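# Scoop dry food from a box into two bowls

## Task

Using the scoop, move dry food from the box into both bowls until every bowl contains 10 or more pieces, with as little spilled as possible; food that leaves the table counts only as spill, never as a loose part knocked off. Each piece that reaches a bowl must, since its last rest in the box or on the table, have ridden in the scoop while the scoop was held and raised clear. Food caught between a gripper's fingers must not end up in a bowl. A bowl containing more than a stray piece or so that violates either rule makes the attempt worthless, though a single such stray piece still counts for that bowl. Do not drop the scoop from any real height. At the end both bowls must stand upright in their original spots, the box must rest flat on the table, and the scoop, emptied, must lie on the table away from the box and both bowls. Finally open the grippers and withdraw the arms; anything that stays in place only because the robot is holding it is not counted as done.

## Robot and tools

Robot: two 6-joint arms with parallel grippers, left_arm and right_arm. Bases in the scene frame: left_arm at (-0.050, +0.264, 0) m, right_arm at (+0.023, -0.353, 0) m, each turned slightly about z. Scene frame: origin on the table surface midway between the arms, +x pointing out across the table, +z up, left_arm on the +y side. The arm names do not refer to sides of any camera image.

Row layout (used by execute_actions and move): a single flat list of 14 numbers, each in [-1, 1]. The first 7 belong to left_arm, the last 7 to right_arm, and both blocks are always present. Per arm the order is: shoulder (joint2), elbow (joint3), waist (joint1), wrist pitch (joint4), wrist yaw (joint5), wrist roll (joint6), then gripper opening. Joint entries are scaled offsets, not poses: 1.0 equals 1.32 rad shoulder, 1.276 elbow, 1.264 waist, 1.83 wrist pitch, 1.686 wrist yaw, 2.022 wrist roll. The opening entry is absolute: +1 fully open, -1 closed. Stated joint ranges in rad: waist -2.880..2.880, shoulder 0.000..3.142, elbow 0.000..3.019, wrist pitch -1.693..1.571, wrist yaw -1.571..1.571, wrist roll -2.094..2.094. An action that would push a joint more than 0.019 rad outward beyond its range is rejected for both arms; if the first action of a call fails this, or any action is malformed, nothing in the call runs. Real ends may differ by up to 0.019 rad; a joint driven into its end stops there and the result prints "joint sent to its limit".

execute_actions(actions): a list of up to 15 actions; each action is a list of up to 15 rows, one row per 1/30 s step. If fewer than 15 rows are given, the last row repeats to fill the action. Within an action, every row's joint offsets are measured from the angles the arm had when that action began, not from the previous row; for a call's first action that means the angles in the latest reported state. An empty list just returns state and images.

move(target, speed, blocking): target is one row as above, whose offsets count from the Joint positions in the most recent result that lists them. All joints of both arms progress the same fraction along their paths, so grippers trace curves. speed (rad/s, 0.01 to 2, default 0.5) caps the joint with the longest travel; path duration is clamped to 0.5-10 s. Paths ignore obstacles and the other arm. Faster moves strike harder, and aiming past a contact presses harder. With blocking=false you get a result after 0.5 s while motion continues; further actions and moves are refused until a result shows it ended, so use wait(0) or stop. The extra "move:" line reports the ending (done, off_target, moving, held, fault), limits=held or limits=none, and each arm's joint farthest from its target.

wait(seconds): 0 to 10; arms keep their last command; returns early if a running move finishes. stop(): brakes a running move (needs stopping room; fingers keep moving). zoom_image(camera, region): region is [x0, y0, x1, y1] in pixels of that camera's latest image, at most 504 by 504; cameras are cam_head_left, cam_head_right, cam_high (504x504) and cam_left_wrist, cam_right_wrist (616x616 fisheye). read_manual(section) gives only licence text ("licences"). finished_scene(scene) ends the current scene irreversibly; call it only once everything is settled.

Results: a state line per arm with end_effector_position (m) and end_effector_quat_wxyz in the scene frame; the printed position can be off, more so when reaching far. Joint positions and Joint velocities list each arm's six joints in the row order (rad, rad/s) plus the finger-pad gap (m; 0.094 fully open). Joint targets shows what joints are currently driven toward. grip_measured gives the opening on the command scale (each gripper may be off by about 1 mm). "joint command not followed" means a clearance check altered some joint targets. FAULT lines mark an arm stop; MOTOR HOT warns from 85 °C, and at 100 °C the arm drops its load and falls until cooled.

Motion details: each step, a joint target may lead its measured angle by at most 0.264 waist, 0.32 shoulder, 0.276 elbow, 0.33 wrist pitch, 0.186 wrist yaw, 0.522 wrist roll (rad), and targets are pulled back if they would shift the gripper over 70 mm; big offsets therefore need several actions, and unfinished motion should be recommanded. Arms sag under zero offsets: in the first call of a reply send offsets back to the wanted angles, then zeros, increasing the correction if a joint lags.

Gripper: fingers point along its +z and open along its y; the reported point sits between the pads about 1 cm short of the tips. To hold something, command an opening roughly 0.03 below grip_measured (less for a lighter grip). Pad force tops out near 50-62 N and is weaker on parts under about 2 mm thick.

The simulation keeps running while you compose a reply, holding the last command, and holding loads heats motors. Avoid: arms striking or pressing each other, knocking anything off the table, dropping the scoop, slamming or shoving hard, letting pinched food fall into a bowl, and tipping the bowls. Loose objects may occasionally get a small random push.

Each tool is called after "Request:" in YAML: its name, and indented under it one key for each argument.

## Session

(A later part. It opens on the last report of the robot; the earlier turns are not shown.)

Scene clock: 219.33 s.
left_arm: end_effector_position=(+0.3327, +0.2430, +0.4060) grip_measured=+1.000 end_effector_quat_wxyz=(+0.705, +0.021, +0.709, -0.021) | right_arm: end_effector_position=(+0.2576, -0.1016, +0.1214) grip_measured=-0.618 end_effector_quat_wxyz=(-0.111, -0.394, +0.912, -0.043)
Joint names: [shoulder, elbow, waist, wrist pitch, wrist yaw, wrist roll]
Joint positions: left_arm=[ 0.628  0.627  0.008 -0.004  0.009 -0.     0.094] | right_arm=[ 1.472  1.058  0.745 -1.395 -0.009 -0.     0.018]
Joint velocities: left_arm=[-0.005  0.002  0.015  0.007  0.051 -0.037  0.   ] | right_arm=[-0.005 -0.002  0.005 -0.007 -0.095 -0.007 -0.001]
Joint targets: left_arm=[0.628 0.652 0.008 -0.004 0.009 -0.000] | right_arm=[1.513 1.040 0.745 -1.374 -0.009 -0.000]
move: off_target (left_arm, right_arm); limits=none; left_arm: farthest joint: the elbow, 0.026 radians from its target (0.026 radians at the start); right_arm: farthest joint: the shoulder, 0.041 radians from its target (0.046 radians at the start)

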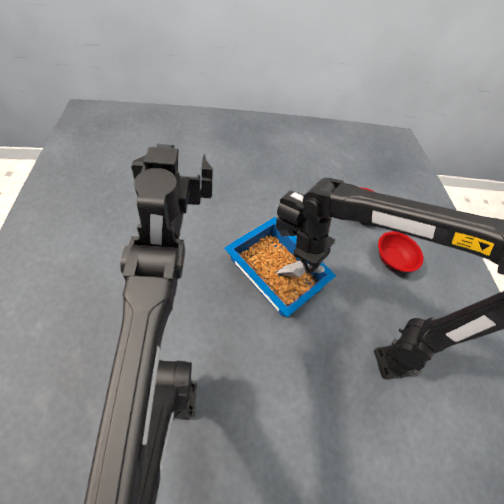

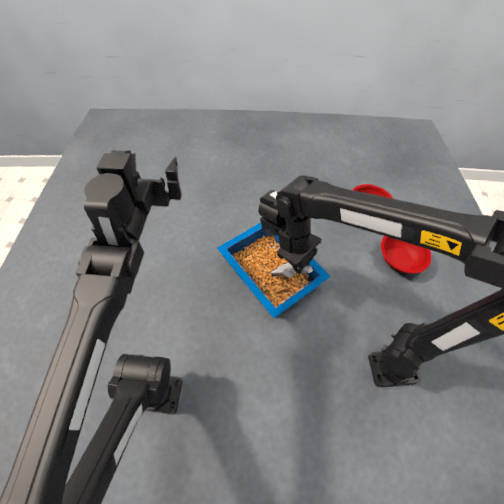

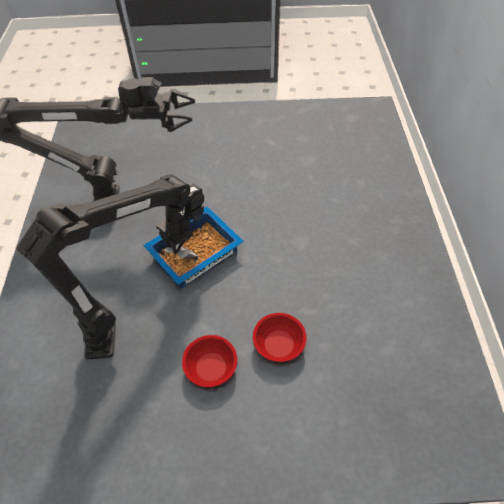

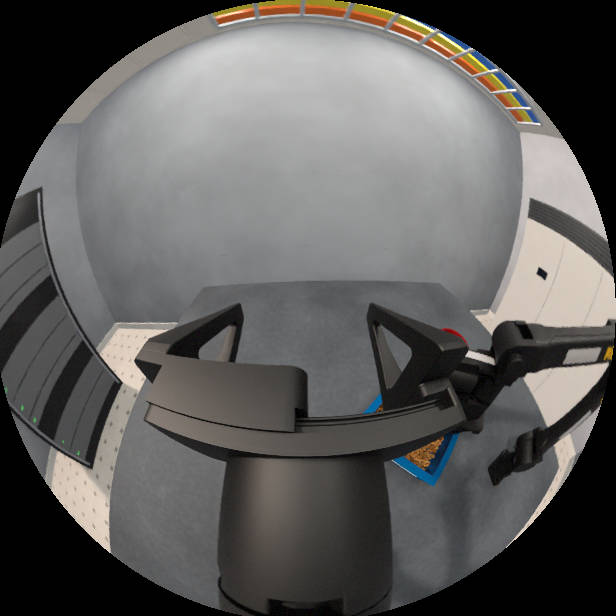

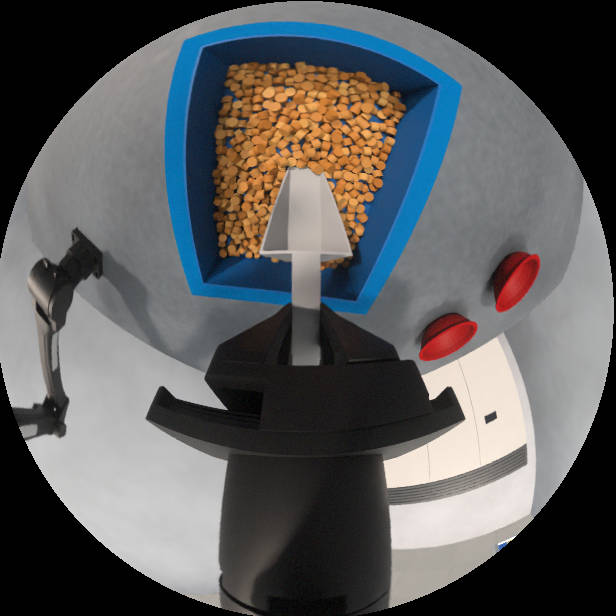

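Request:
move:
  target: [0,0.02,0,0,0,0,1, 0.042,0.052,0,0.024,0,0,-0.65]
  speed: 0.1

Request:
zoom_image:
  camera: "cam_right_wrist"
  region: [200, 80, 420, 300]

Scene clock: 231.17 s.
left_arm: end_effector_position=(+0.3327, +0.2430, +0.4060) grip_measured=+1.000 end_effector_quat_wxyz=(+0.705, +0.021, +0.709, -0.021) | right_arm: end_effector_position=(+0.2710, -0.0874, +0.1202) grip_measured=-0.618 end_effector_quat_wxyz=(-0.096, -0.394, +0.913, -0.037)
Joint names: [shoulder, elbow, waist, wrist pitch, wrist yaw, wrist roll]
Joint positions: left_arm=[ 0.628  0.627  0.008 -0.004  0.009 -0.     0.094] | right_arm=[ 1.501  1.092  0.745 -1.368 -0.009 -0.     0.018]
Joint velocities: left_arm=[-0.015  0.007 -0.005  0.007  0.051  0.007  0.   ] | right_arm=[-0.024  0.012 -0.015 -0.017 -0.022 -0.022  0.001]
Joint targets: left_arm=[0.628 0.652 0.008 -0.004 0.009 -0.000] | right_arm=[1.528 1.124 0.745 -1.351 -0.009 -0.000]
move: off_target (left_arm, right_arm); limits=none; left_arm: farthest joint: the elbow, 0.026 radians from its target (0.026 radians at the start); right_arm: farthest joint: the elbow, 0.033 radians from its target (0.066 radians at the start)

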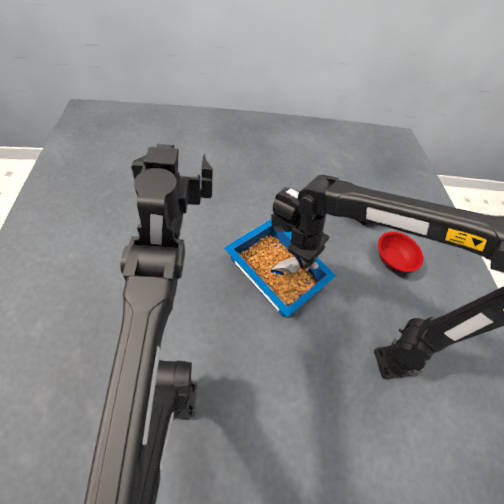

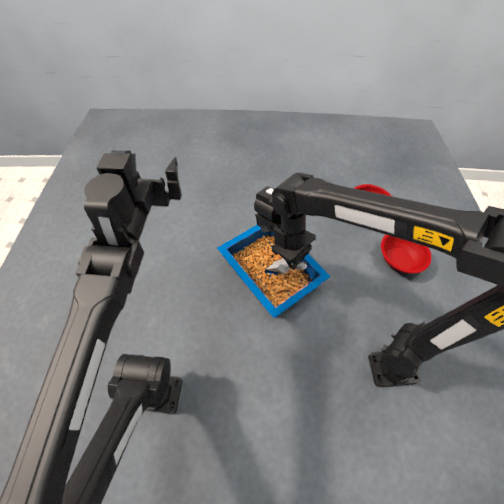

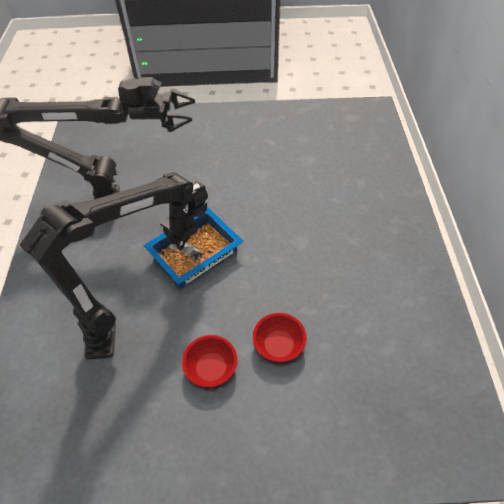

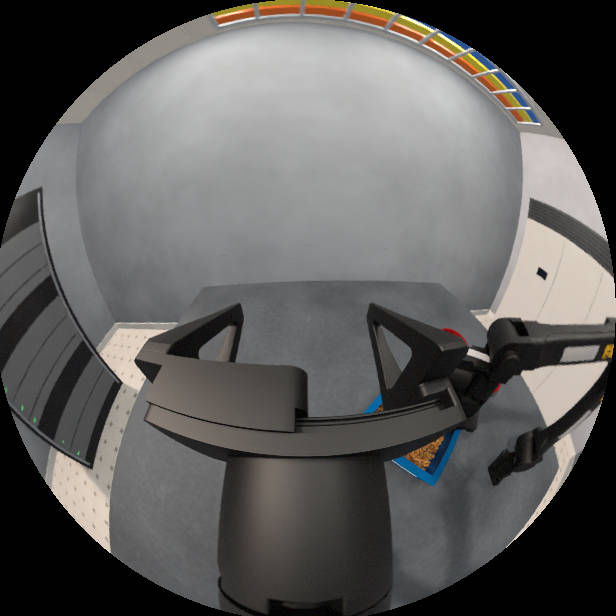

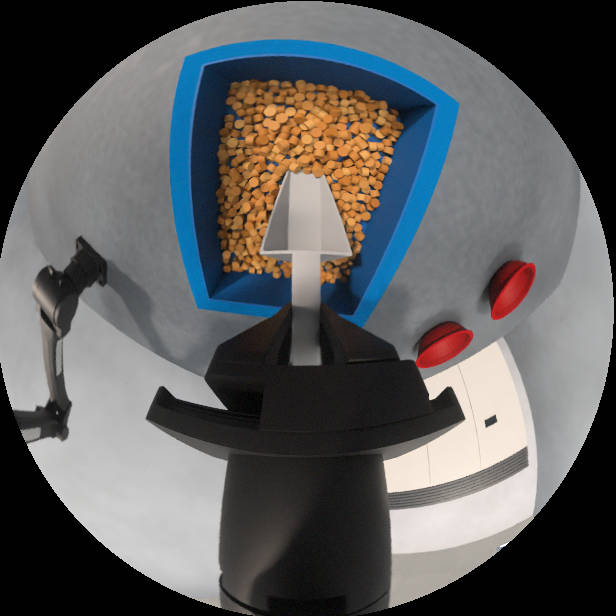

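Region (200, 80, 420, 300) of cam_right_wrist's 616x616 image, scaled by 2.291, with more detail than that image has.

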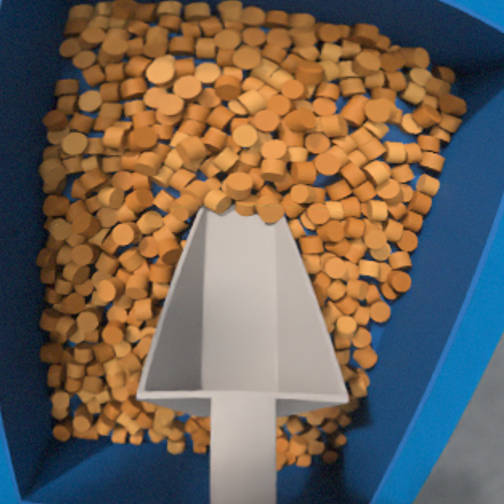

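Request:
move:
  target: [0,0.02,0,0,0,0,1, 0.006,-0.038,0,0.109,0,0,-0.65]
  speed: 0.15

Request:
zoom_image:
  camera: "cam_right_wrist"
  region: [180, 50, 440, 310]

Request:
zoom_image:
  camera: "cam_high"
  region: [130, 180, 260, 300]

Scene clock: 252.07 s.
left_arm: end_effector_position=(+0.3327, +0.2430, +0.4060) grip_measured=+1.000 end_effector_quat_wxyz=(+0.705, +0.021, +0.709, -0.021) | right_arm: end_effector_position=(+0.2918, -0.0653, +0.1049) grip_measured=-0.618 end_effector_quat_wxyz=(-0.028, -0.397, +0.918, -0.007)
Joint names: [shoulder, elbow, waist, wrist pitch, wrist yaw, wrist roll]
Joint positions: left_arm=[ 0.628  0.627  0.008 -0.004  0.009 -0.     0.094] | right_arm=[ 1.498  1.057  0.745 -1.187 -0.009 -0.     0.018]
Joint velocities: left_arm=[-0.015  0.002  0.005  0.007 -0.022 -0.022  0.   ] | right_arm=[ 0.005 -0.002 -0.005 -0.007  0.037 -0.022 -0.001]
Joint targets: left_arm=[0.628 0.652 0.008 -0.004 0.009 -0.000] | right_arm=[1.509 1.043 0.745 -1.168 -0.009 -0.000]
move: off_target (left_arm); limits=none; left_arm: farthest joint: the elbow, 0.026 radians from its target (0.026 radians at the start); right_arm: farthest joint: the wrist pitch, 0.018 radians from its target (0.199 radians at the start)

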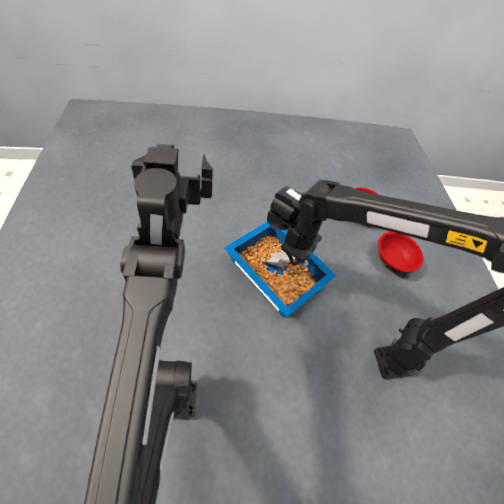

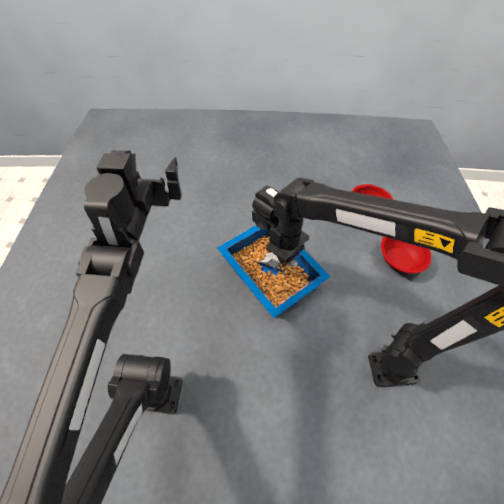

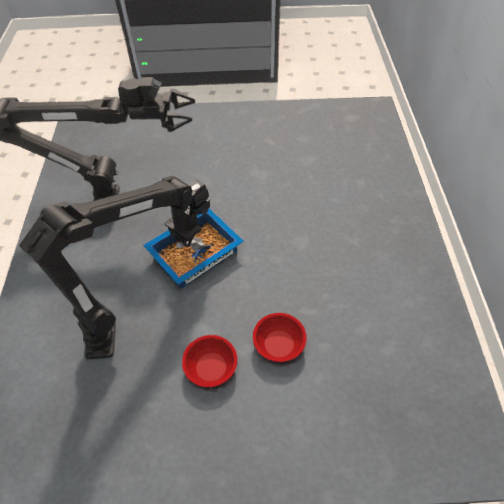

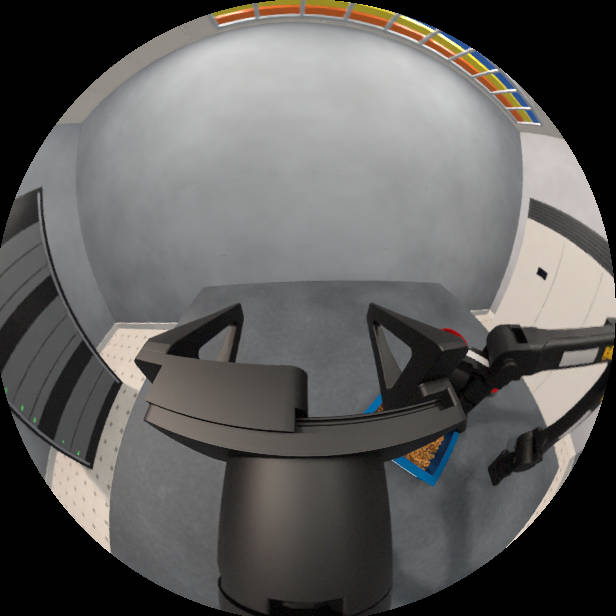

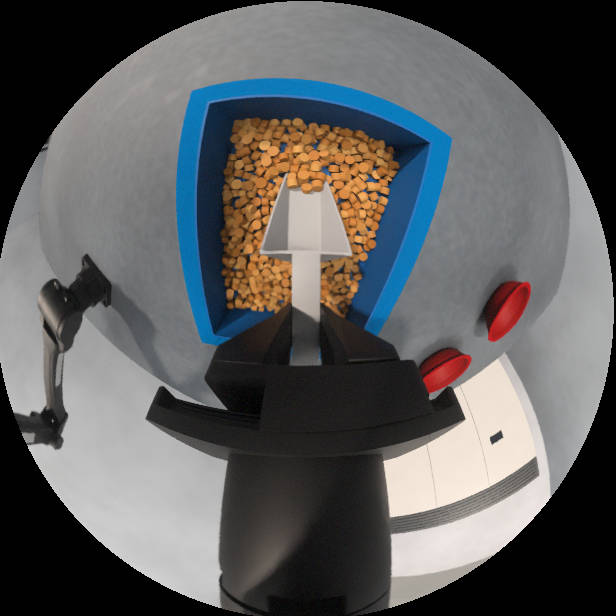

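Region (180, 50, 440, 310) of cam_right_wrist's 616x616 image, scaled by 1.938, with more detail than that image has.

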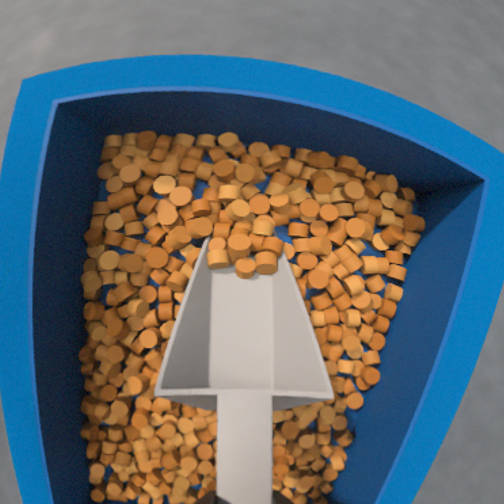

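Region (130, 180, 260, 300) of cam_high's 504x504 image, scaled by 3.877, with more detail than that image has; it fills the top 465 rows of this view, and the rest is white.

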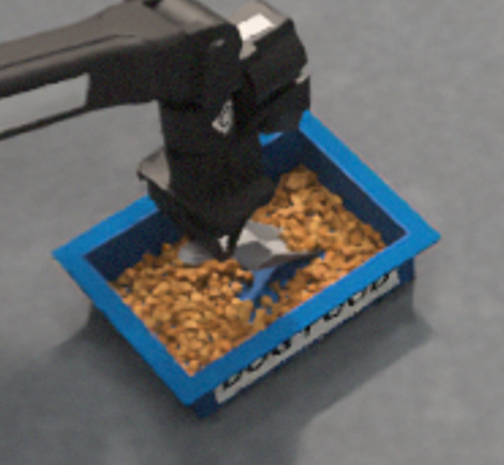

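Request:
move:
  target: [0,0.02,0,0,0,0,1, 0.016,-0.030,0,0.095,0,0,-0.65]
  speed: 0.15

Request:
zoom_image:
  camera: "cam_right_wrist"
  region: [180, 80, 440, 340]

Request:
zoom_image:
  camera: "cam_high"
  region: [130, 180, 260, 300]

Scene clock: 258.27 s.
left_arm: end_effector_position=(+0.3327, +0.2430, +0.4060) grip_measured=+1.000 end_effector_quat_wxyz=(+0.705, +0.021, +0.709, -0.021) | right_arm: end_effector_position=(+0.3081, -0.0480, +0.0933) grip_measured=-0.618 end_effector_quat_wxyz=(+0.027, -0.397, +0.917, +0.016)
Joint names: [shoulder, elbow, waist, wrist pitch, wrist yaw, wrist roll]
Joint positions: left_arm=[ 0.628  0.627  0.008 -0.004  0.009 -0.     0.094] | right_arm=[ 1.499  1.024  0.745 -1.034 -0.009 -0.     0.018]
Joint velocities: left_arm=[-0.005 -0.017 -0.005 -0.002  0.037 -0.007  0.   ] | right_arm=[-0.015 -0.007  0.005 -0.017 -0.022 -0.007 -0.001]
Joint targets: left_arm=[0.628 0.652 0.008 -0.004 0.009 -0.000] | right_arm=[1.519 1.019 0.745 -1.013 -0.009 -0.000]
move: off_target (left_arm, right_arm); limits=none; left_arm: farthest joint: the elbow, 0.026 radians from its target (0.026 radians at the start); right_arm: farthest joint: the wrist pitch, 0.021 radians from its target (0.174 radians at the start)

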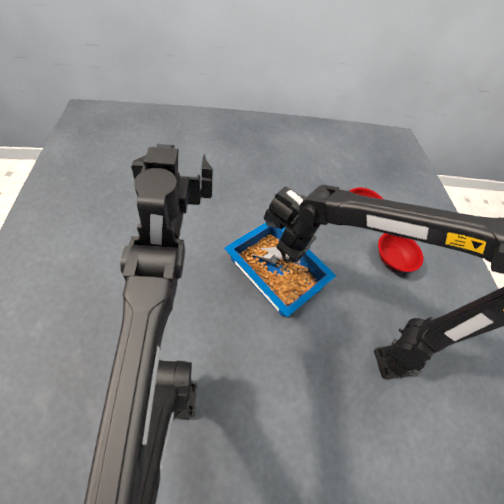

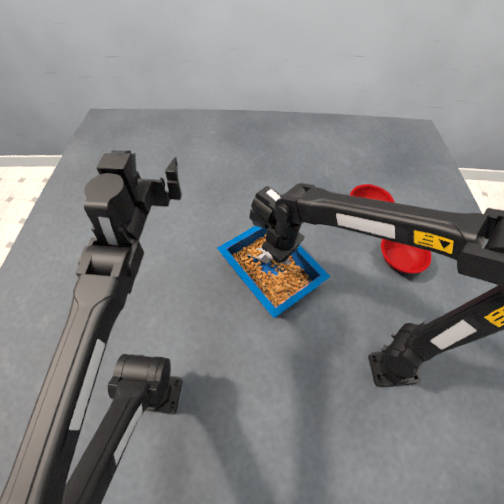

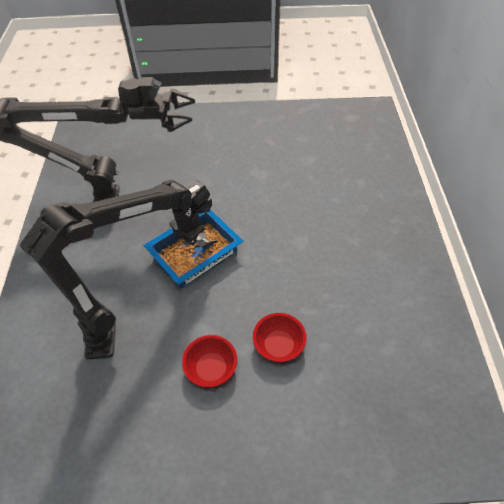

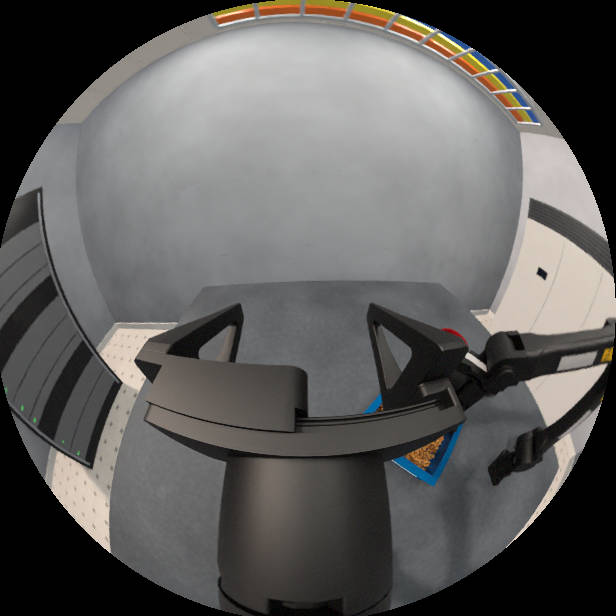

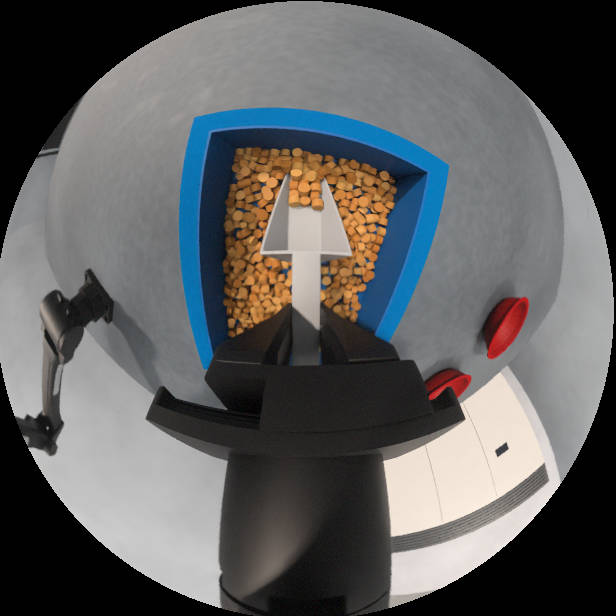

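Region (180, 80, 440, 340) of cam_right_wrist's 616x616 image, scaled by 1.938, with more detail than that image has.

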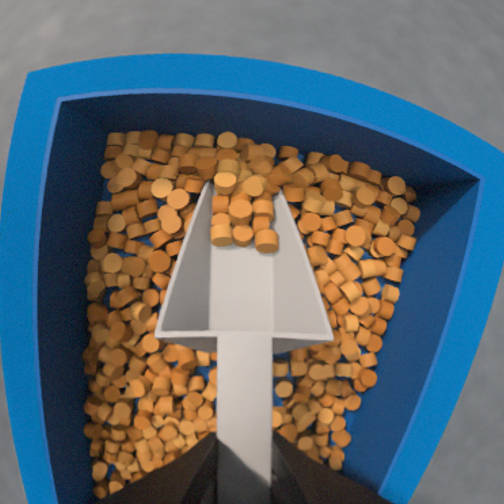

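Region (130, 180, 260, 300) of cam_high's 504x504 image, scaled by 3.877, with more detail than that image has; it fills the top 465 rows of this view, and the rest is white.

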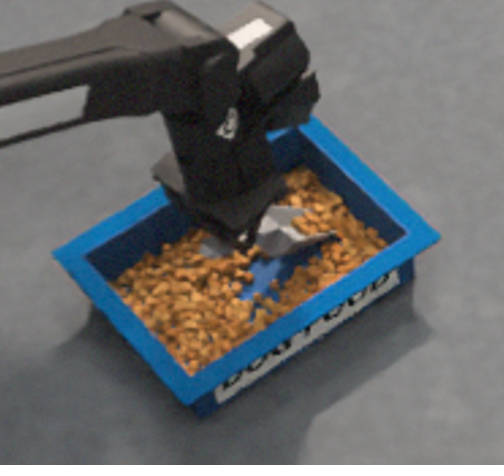

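Request:
move:
  target: [0,0.02,0,0,0,0,1, 0.008,-0.036,0,0.080,0,0,-0.65]
  speed: 0.12

Request:
zoom_image:
  camera: "cam_right_wrist"
  region: [180, 80, 440, 340]

Request:
zoom_image:
  camera: "cam_high"
  region: [130, 180, 260, 300]

Scene clock: 265.90 s.
left_arm: end_effector_position=(+0.3327, +0.2430, +0.4060) grip_measured=+1.000 end_effector_quat_wxyz=(+0.705, +0.021, +0.709, -0.021) | right_arm: end_effector_position=(+0.3173, -0.0381, +0.0828) grip_measured=-0.618 end_effector_quat_wxyz=(+0.066, -0.396, +0.915, +0.033)
Joint names: [shoulder, elbow, waist, wrist pitch, wrist yaw, wrist roll]
Joint positions: left_arm=[ 0.628  0.627  0.008 -0.004  0.009 -0.     0.094] | right_arm=[ 1.498  0.985  0.745 -0.912 -0.009 -0.     0.018]
Joint velocities: left_arm=[-0.005  0.007 -0.005 -0.012  0.007  0.022  0.   ] | right_arm=[-0.015 -0.002 -0.015 -0.002  0.007  0.051 -0.001]
Joint targets: left_arm=[0.628 0.652 0.008 -0.004 0.009 -0.000] | right_arm=[1.509 0.979 0.745 -0.888 -0.009 -0.000]
move: off_target (left_arm, right_arm); limits=none; left_arm: farthest joint: the elbow, 0.026 radians from its target (0.026 radians at the start); right_arm: farthest joint: the wrist pitch, 0.024 radians from its target (0.147 radians at the start)

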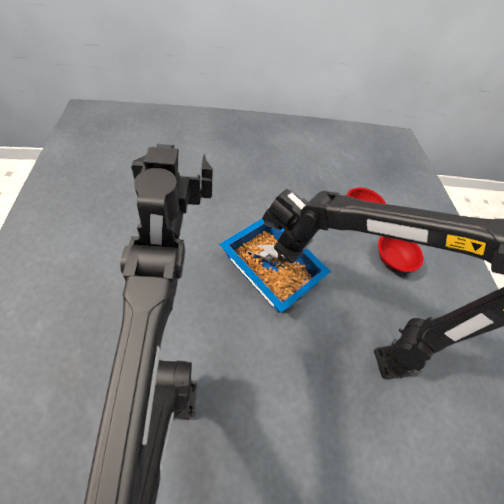

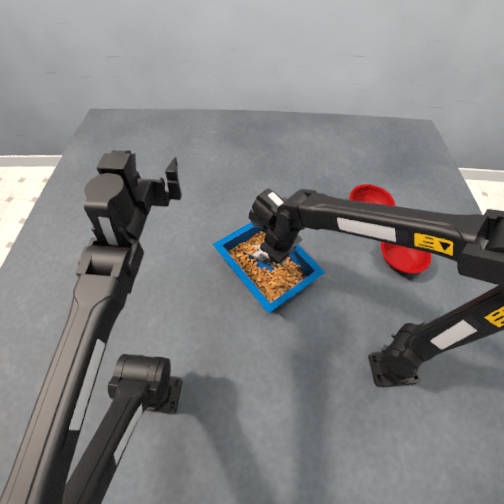

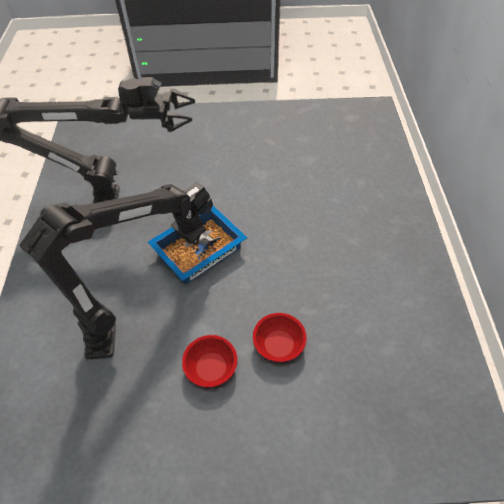

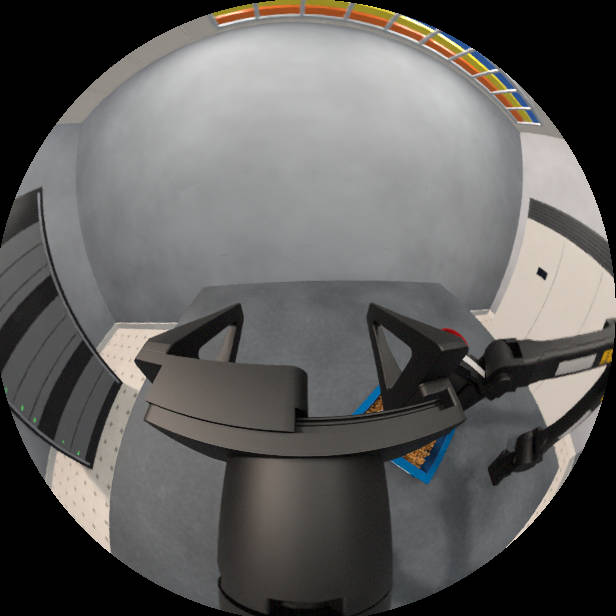

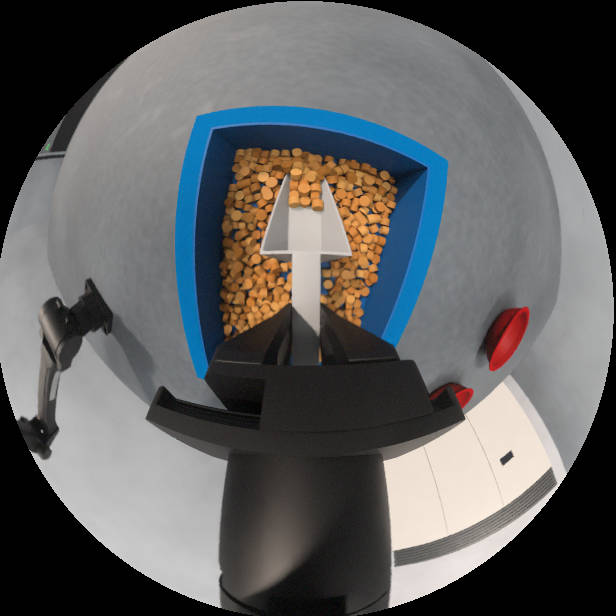

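Region (180, 80, 440, 340) of cam_right_wrist's 616x616 image, scaled by 1.938, with more detail than that image has.

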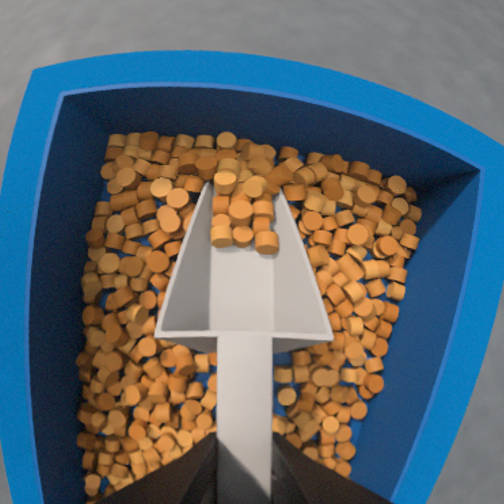

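Region (130, 180, 260, 300) of cam_high's 504x504 image, scaled by 3.877, with more detail than that image has; it fills the top 465 rows of this view, and the rest is white.

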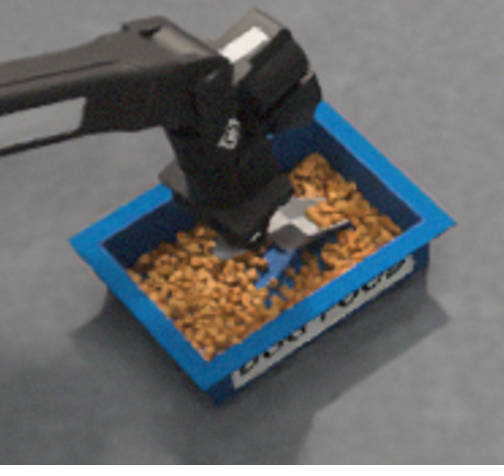

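Request:
move:
  target: [0,0.02,0,0,0,0,1, -0.114,-0.158,0,0.168,0,0,-0.65]
  speed: 0.25

Request:
zoom_image:
  camera: "cam_right_wrist"
  region: [180, 100, 440, 360]

Request:
zoom_image:
  camera: "cam_high"
  region: [130, 180, 260, 300]

Scene clock: 311.77 s.
left_arm: end_effector_position=(+0.3327, +0.2430, +0.4060) grip_measured=+1.000 end_effector_quat_wxyz=(+0.705, +0.021, +0.709, -0.021) | right_arm: end_effector_position=(+0.3090, -0.0469, +0.0810) grip_measured=-0.618 end_effector_quat_wxyz=(+0.169, -0.391, +0.901, +0.078)
Joint names: [shoulder, elbow, waist, wrist pitch, wrist yaw, wrist roll]
Joint positions: left_arm=[ 0.628  0.627  0.008 -0.004  0.009 -0.     0.094] | right_arm=[ 1.353  0.786  0.745 -0.629 -0.009 -0.     0.018]
Joint velocities: left_arm=[ 0.005 -0.007 -0.005  0.002  0.007  0.022  0.   ] | right_arm=[ 0.005 -0.002 -0.015 -0.012  0.007  0.022 -0.001]
Joint targets: left_arm=[0.628 0.652 0.008 -0.004 0.009 -0.000] | right_arm=[1.347 0.784 0.745 -0.604 -0.009 -0.000]
move: off_target (left_arm, right_arm); limits=none; left_arm: farthest joint: the elbow, 0.026 radians from its target (0.026 radians at the start); right_arm: farthest joint: the wrist pitch, 0.024 radians from its target (0.307 radians at the start)

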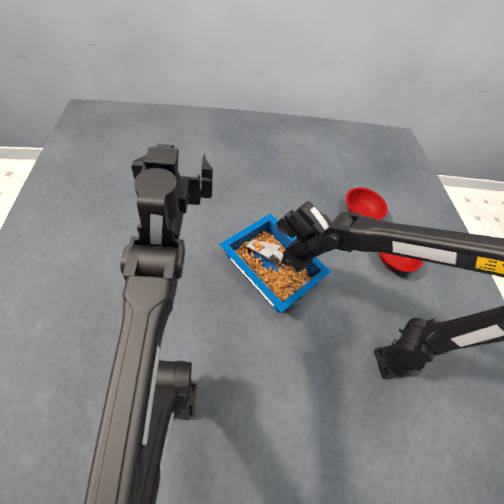

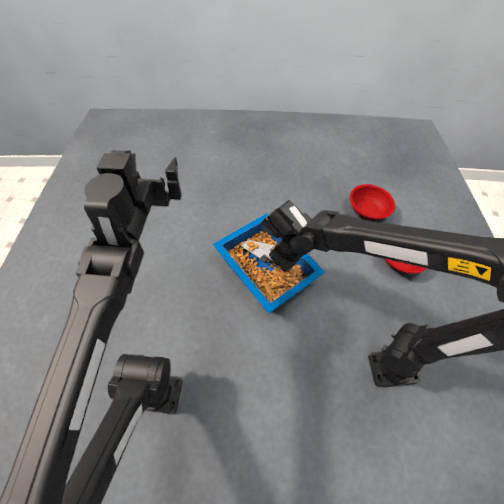

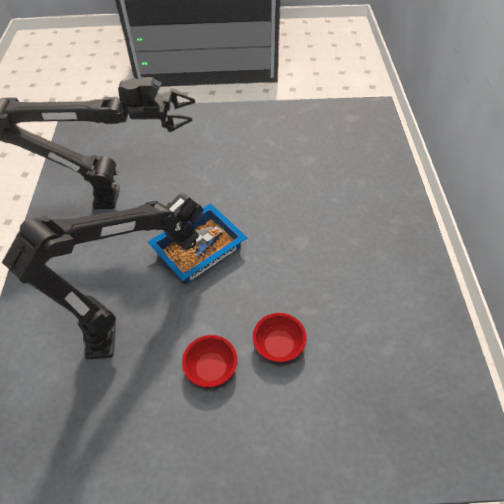

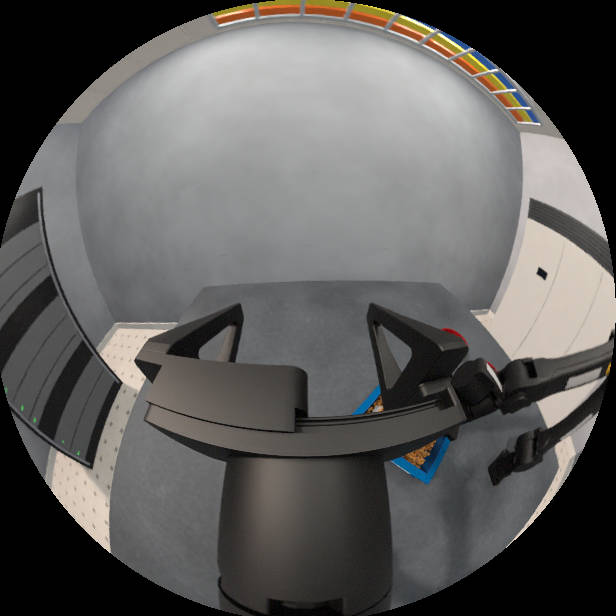

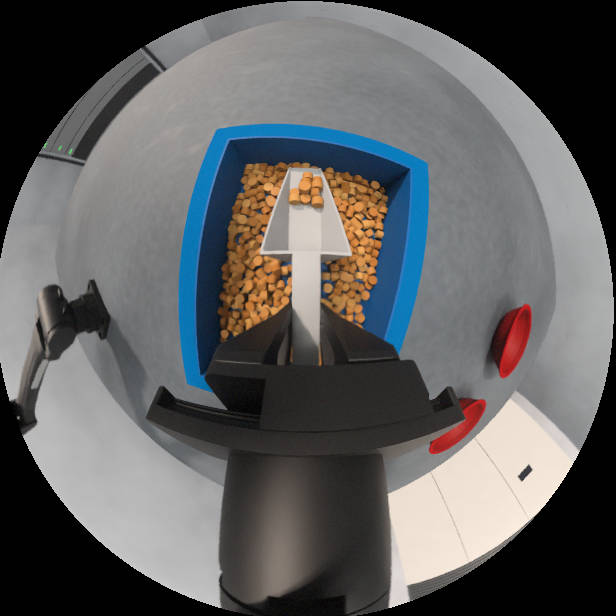

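Region (180, 100, 440, 360) of cam_right_wrist's 616x616 image, scaled by 1.938, with more detail than that image has.

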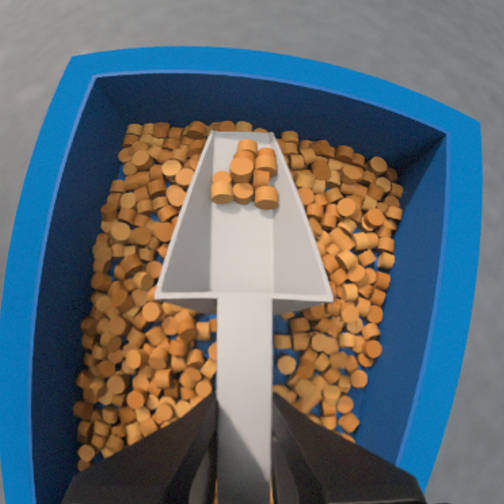

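Region (130, 180, 260, 300) of cam_high's 504x504 image, scaled by 3.877, with more detail than that image has; it fills the top 465 rows of this view, and the rest is white.

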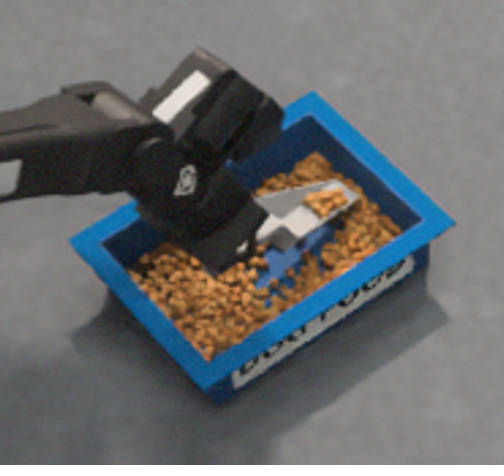

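Request:
move:
  target: [0.639,0.415,-0.314,-0.678,0,-0.544,0.1, 0.039,0.146,-0.052,-0.222,0,0,-0.65]
  speed: 0.9

Request:
zoom_image:
  camera: "cam_high"
  region: [110, 150, 280, 300]

Request:
zoom_image:
  camera: "cam_left_wrist"
  region: [130, 130, 490, 430]

Scene clock: 378.47 s.
left_arm: end_effector_position=(+0.3119, +0.0925, +0.1353) grip_measured=+0.103 end_effector_quat_wxyz=(-0.009, -0.321, +0.947, +0.003) | right_arm: end_effector_position=(+0.2994, -0.0846, +0.1009) grip_measured=-0.618 end_effector_quat_wxyz=(+0.042, -0.374, +0.926, +0.021)
Joint names: [shoulder, elbow, waist, wrist pitch, wrist yaw, wrist roll]
Joint positions: left_arm=[ 1.458  1.102 -0.38  -1.231  0.009 -1.091  0.052] | right_arm=[ 1.388  0.929  0.697 -1.018 -0.009 -0.     0.018]
Joint velocities: left_arm=[-0.005 -0.002 -0.015  0.007  0.037 -0.007 -0.   ] | right_arm=[-0.005  0.007 -0.005  0.012 -0.007 -0.037 -0.001]
Joint targets: left_arm=[1.471 1.156 -0.389 -1.245 0.009 -1.100] | right_arm=[1.405 0.972 0.680 -1.035 -0.009 -0.000]
move: off_target (left_arm, right_arm); limits=none; left_arm: farthest joint: the elbow, 0.055 radians from its target (0.530 radians at the start); right_arm: farthest joint: the elbow, 0.044 radians from its target (0.186 radians at the start)

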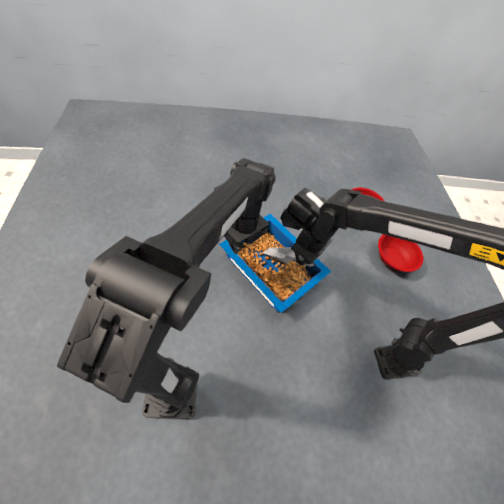

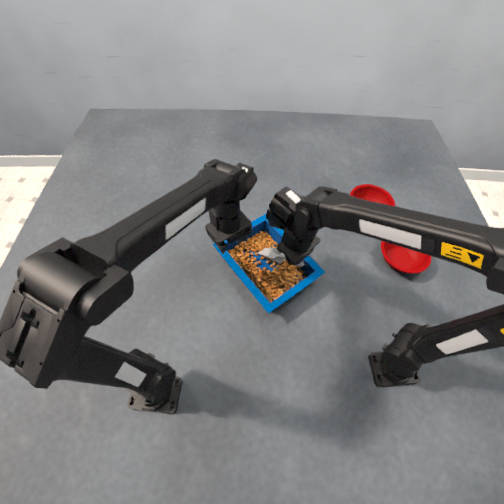

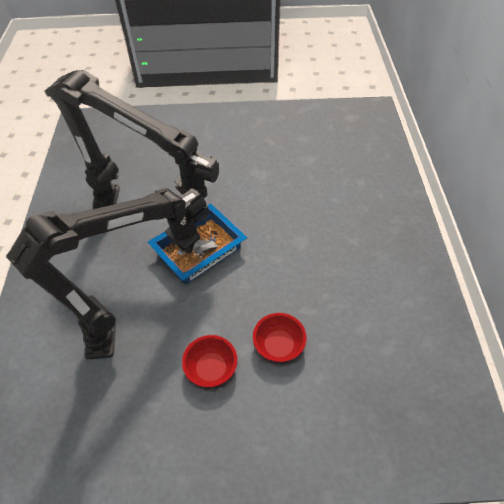

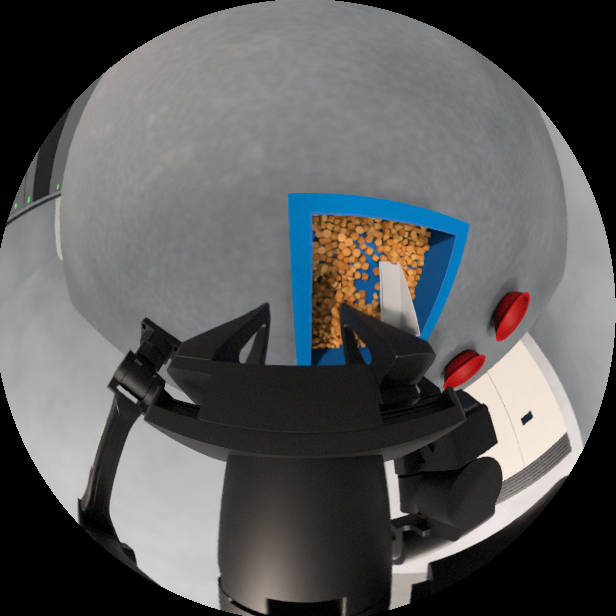

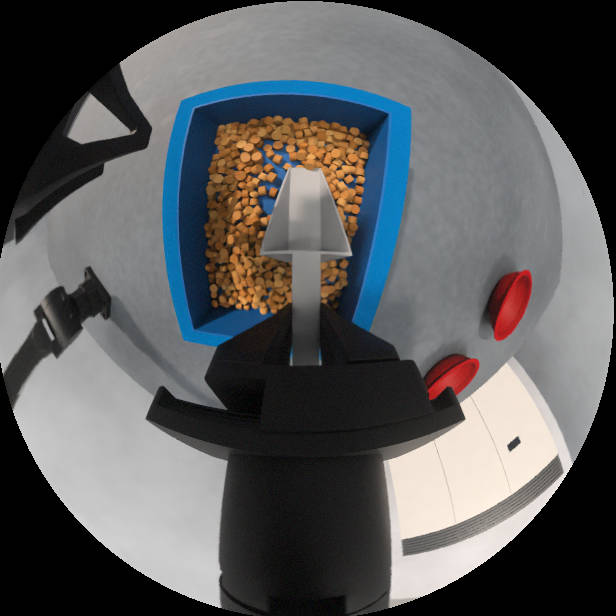

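Region (110, 150, 280, 300) of cam_high's 504x504 image, scaled by 2.965, with more detail than that image has; it fills the top 445 rows of this view, and the rest is white.

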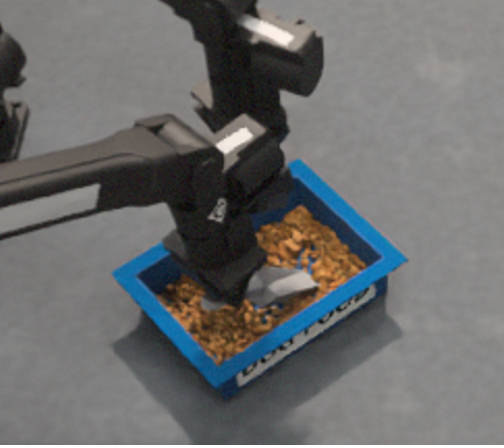

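Region (130, 130, 490, 430) of cam_left_wrist's 616x616 image, scaled by 1.400, with more detail than that image has.

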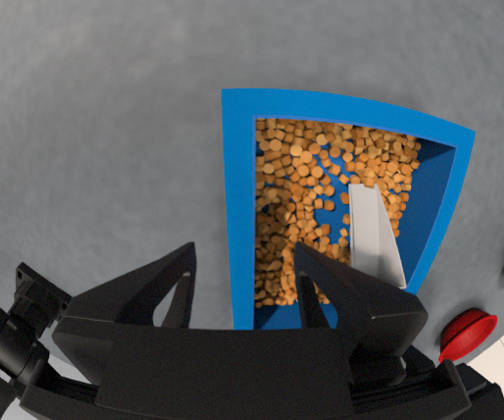

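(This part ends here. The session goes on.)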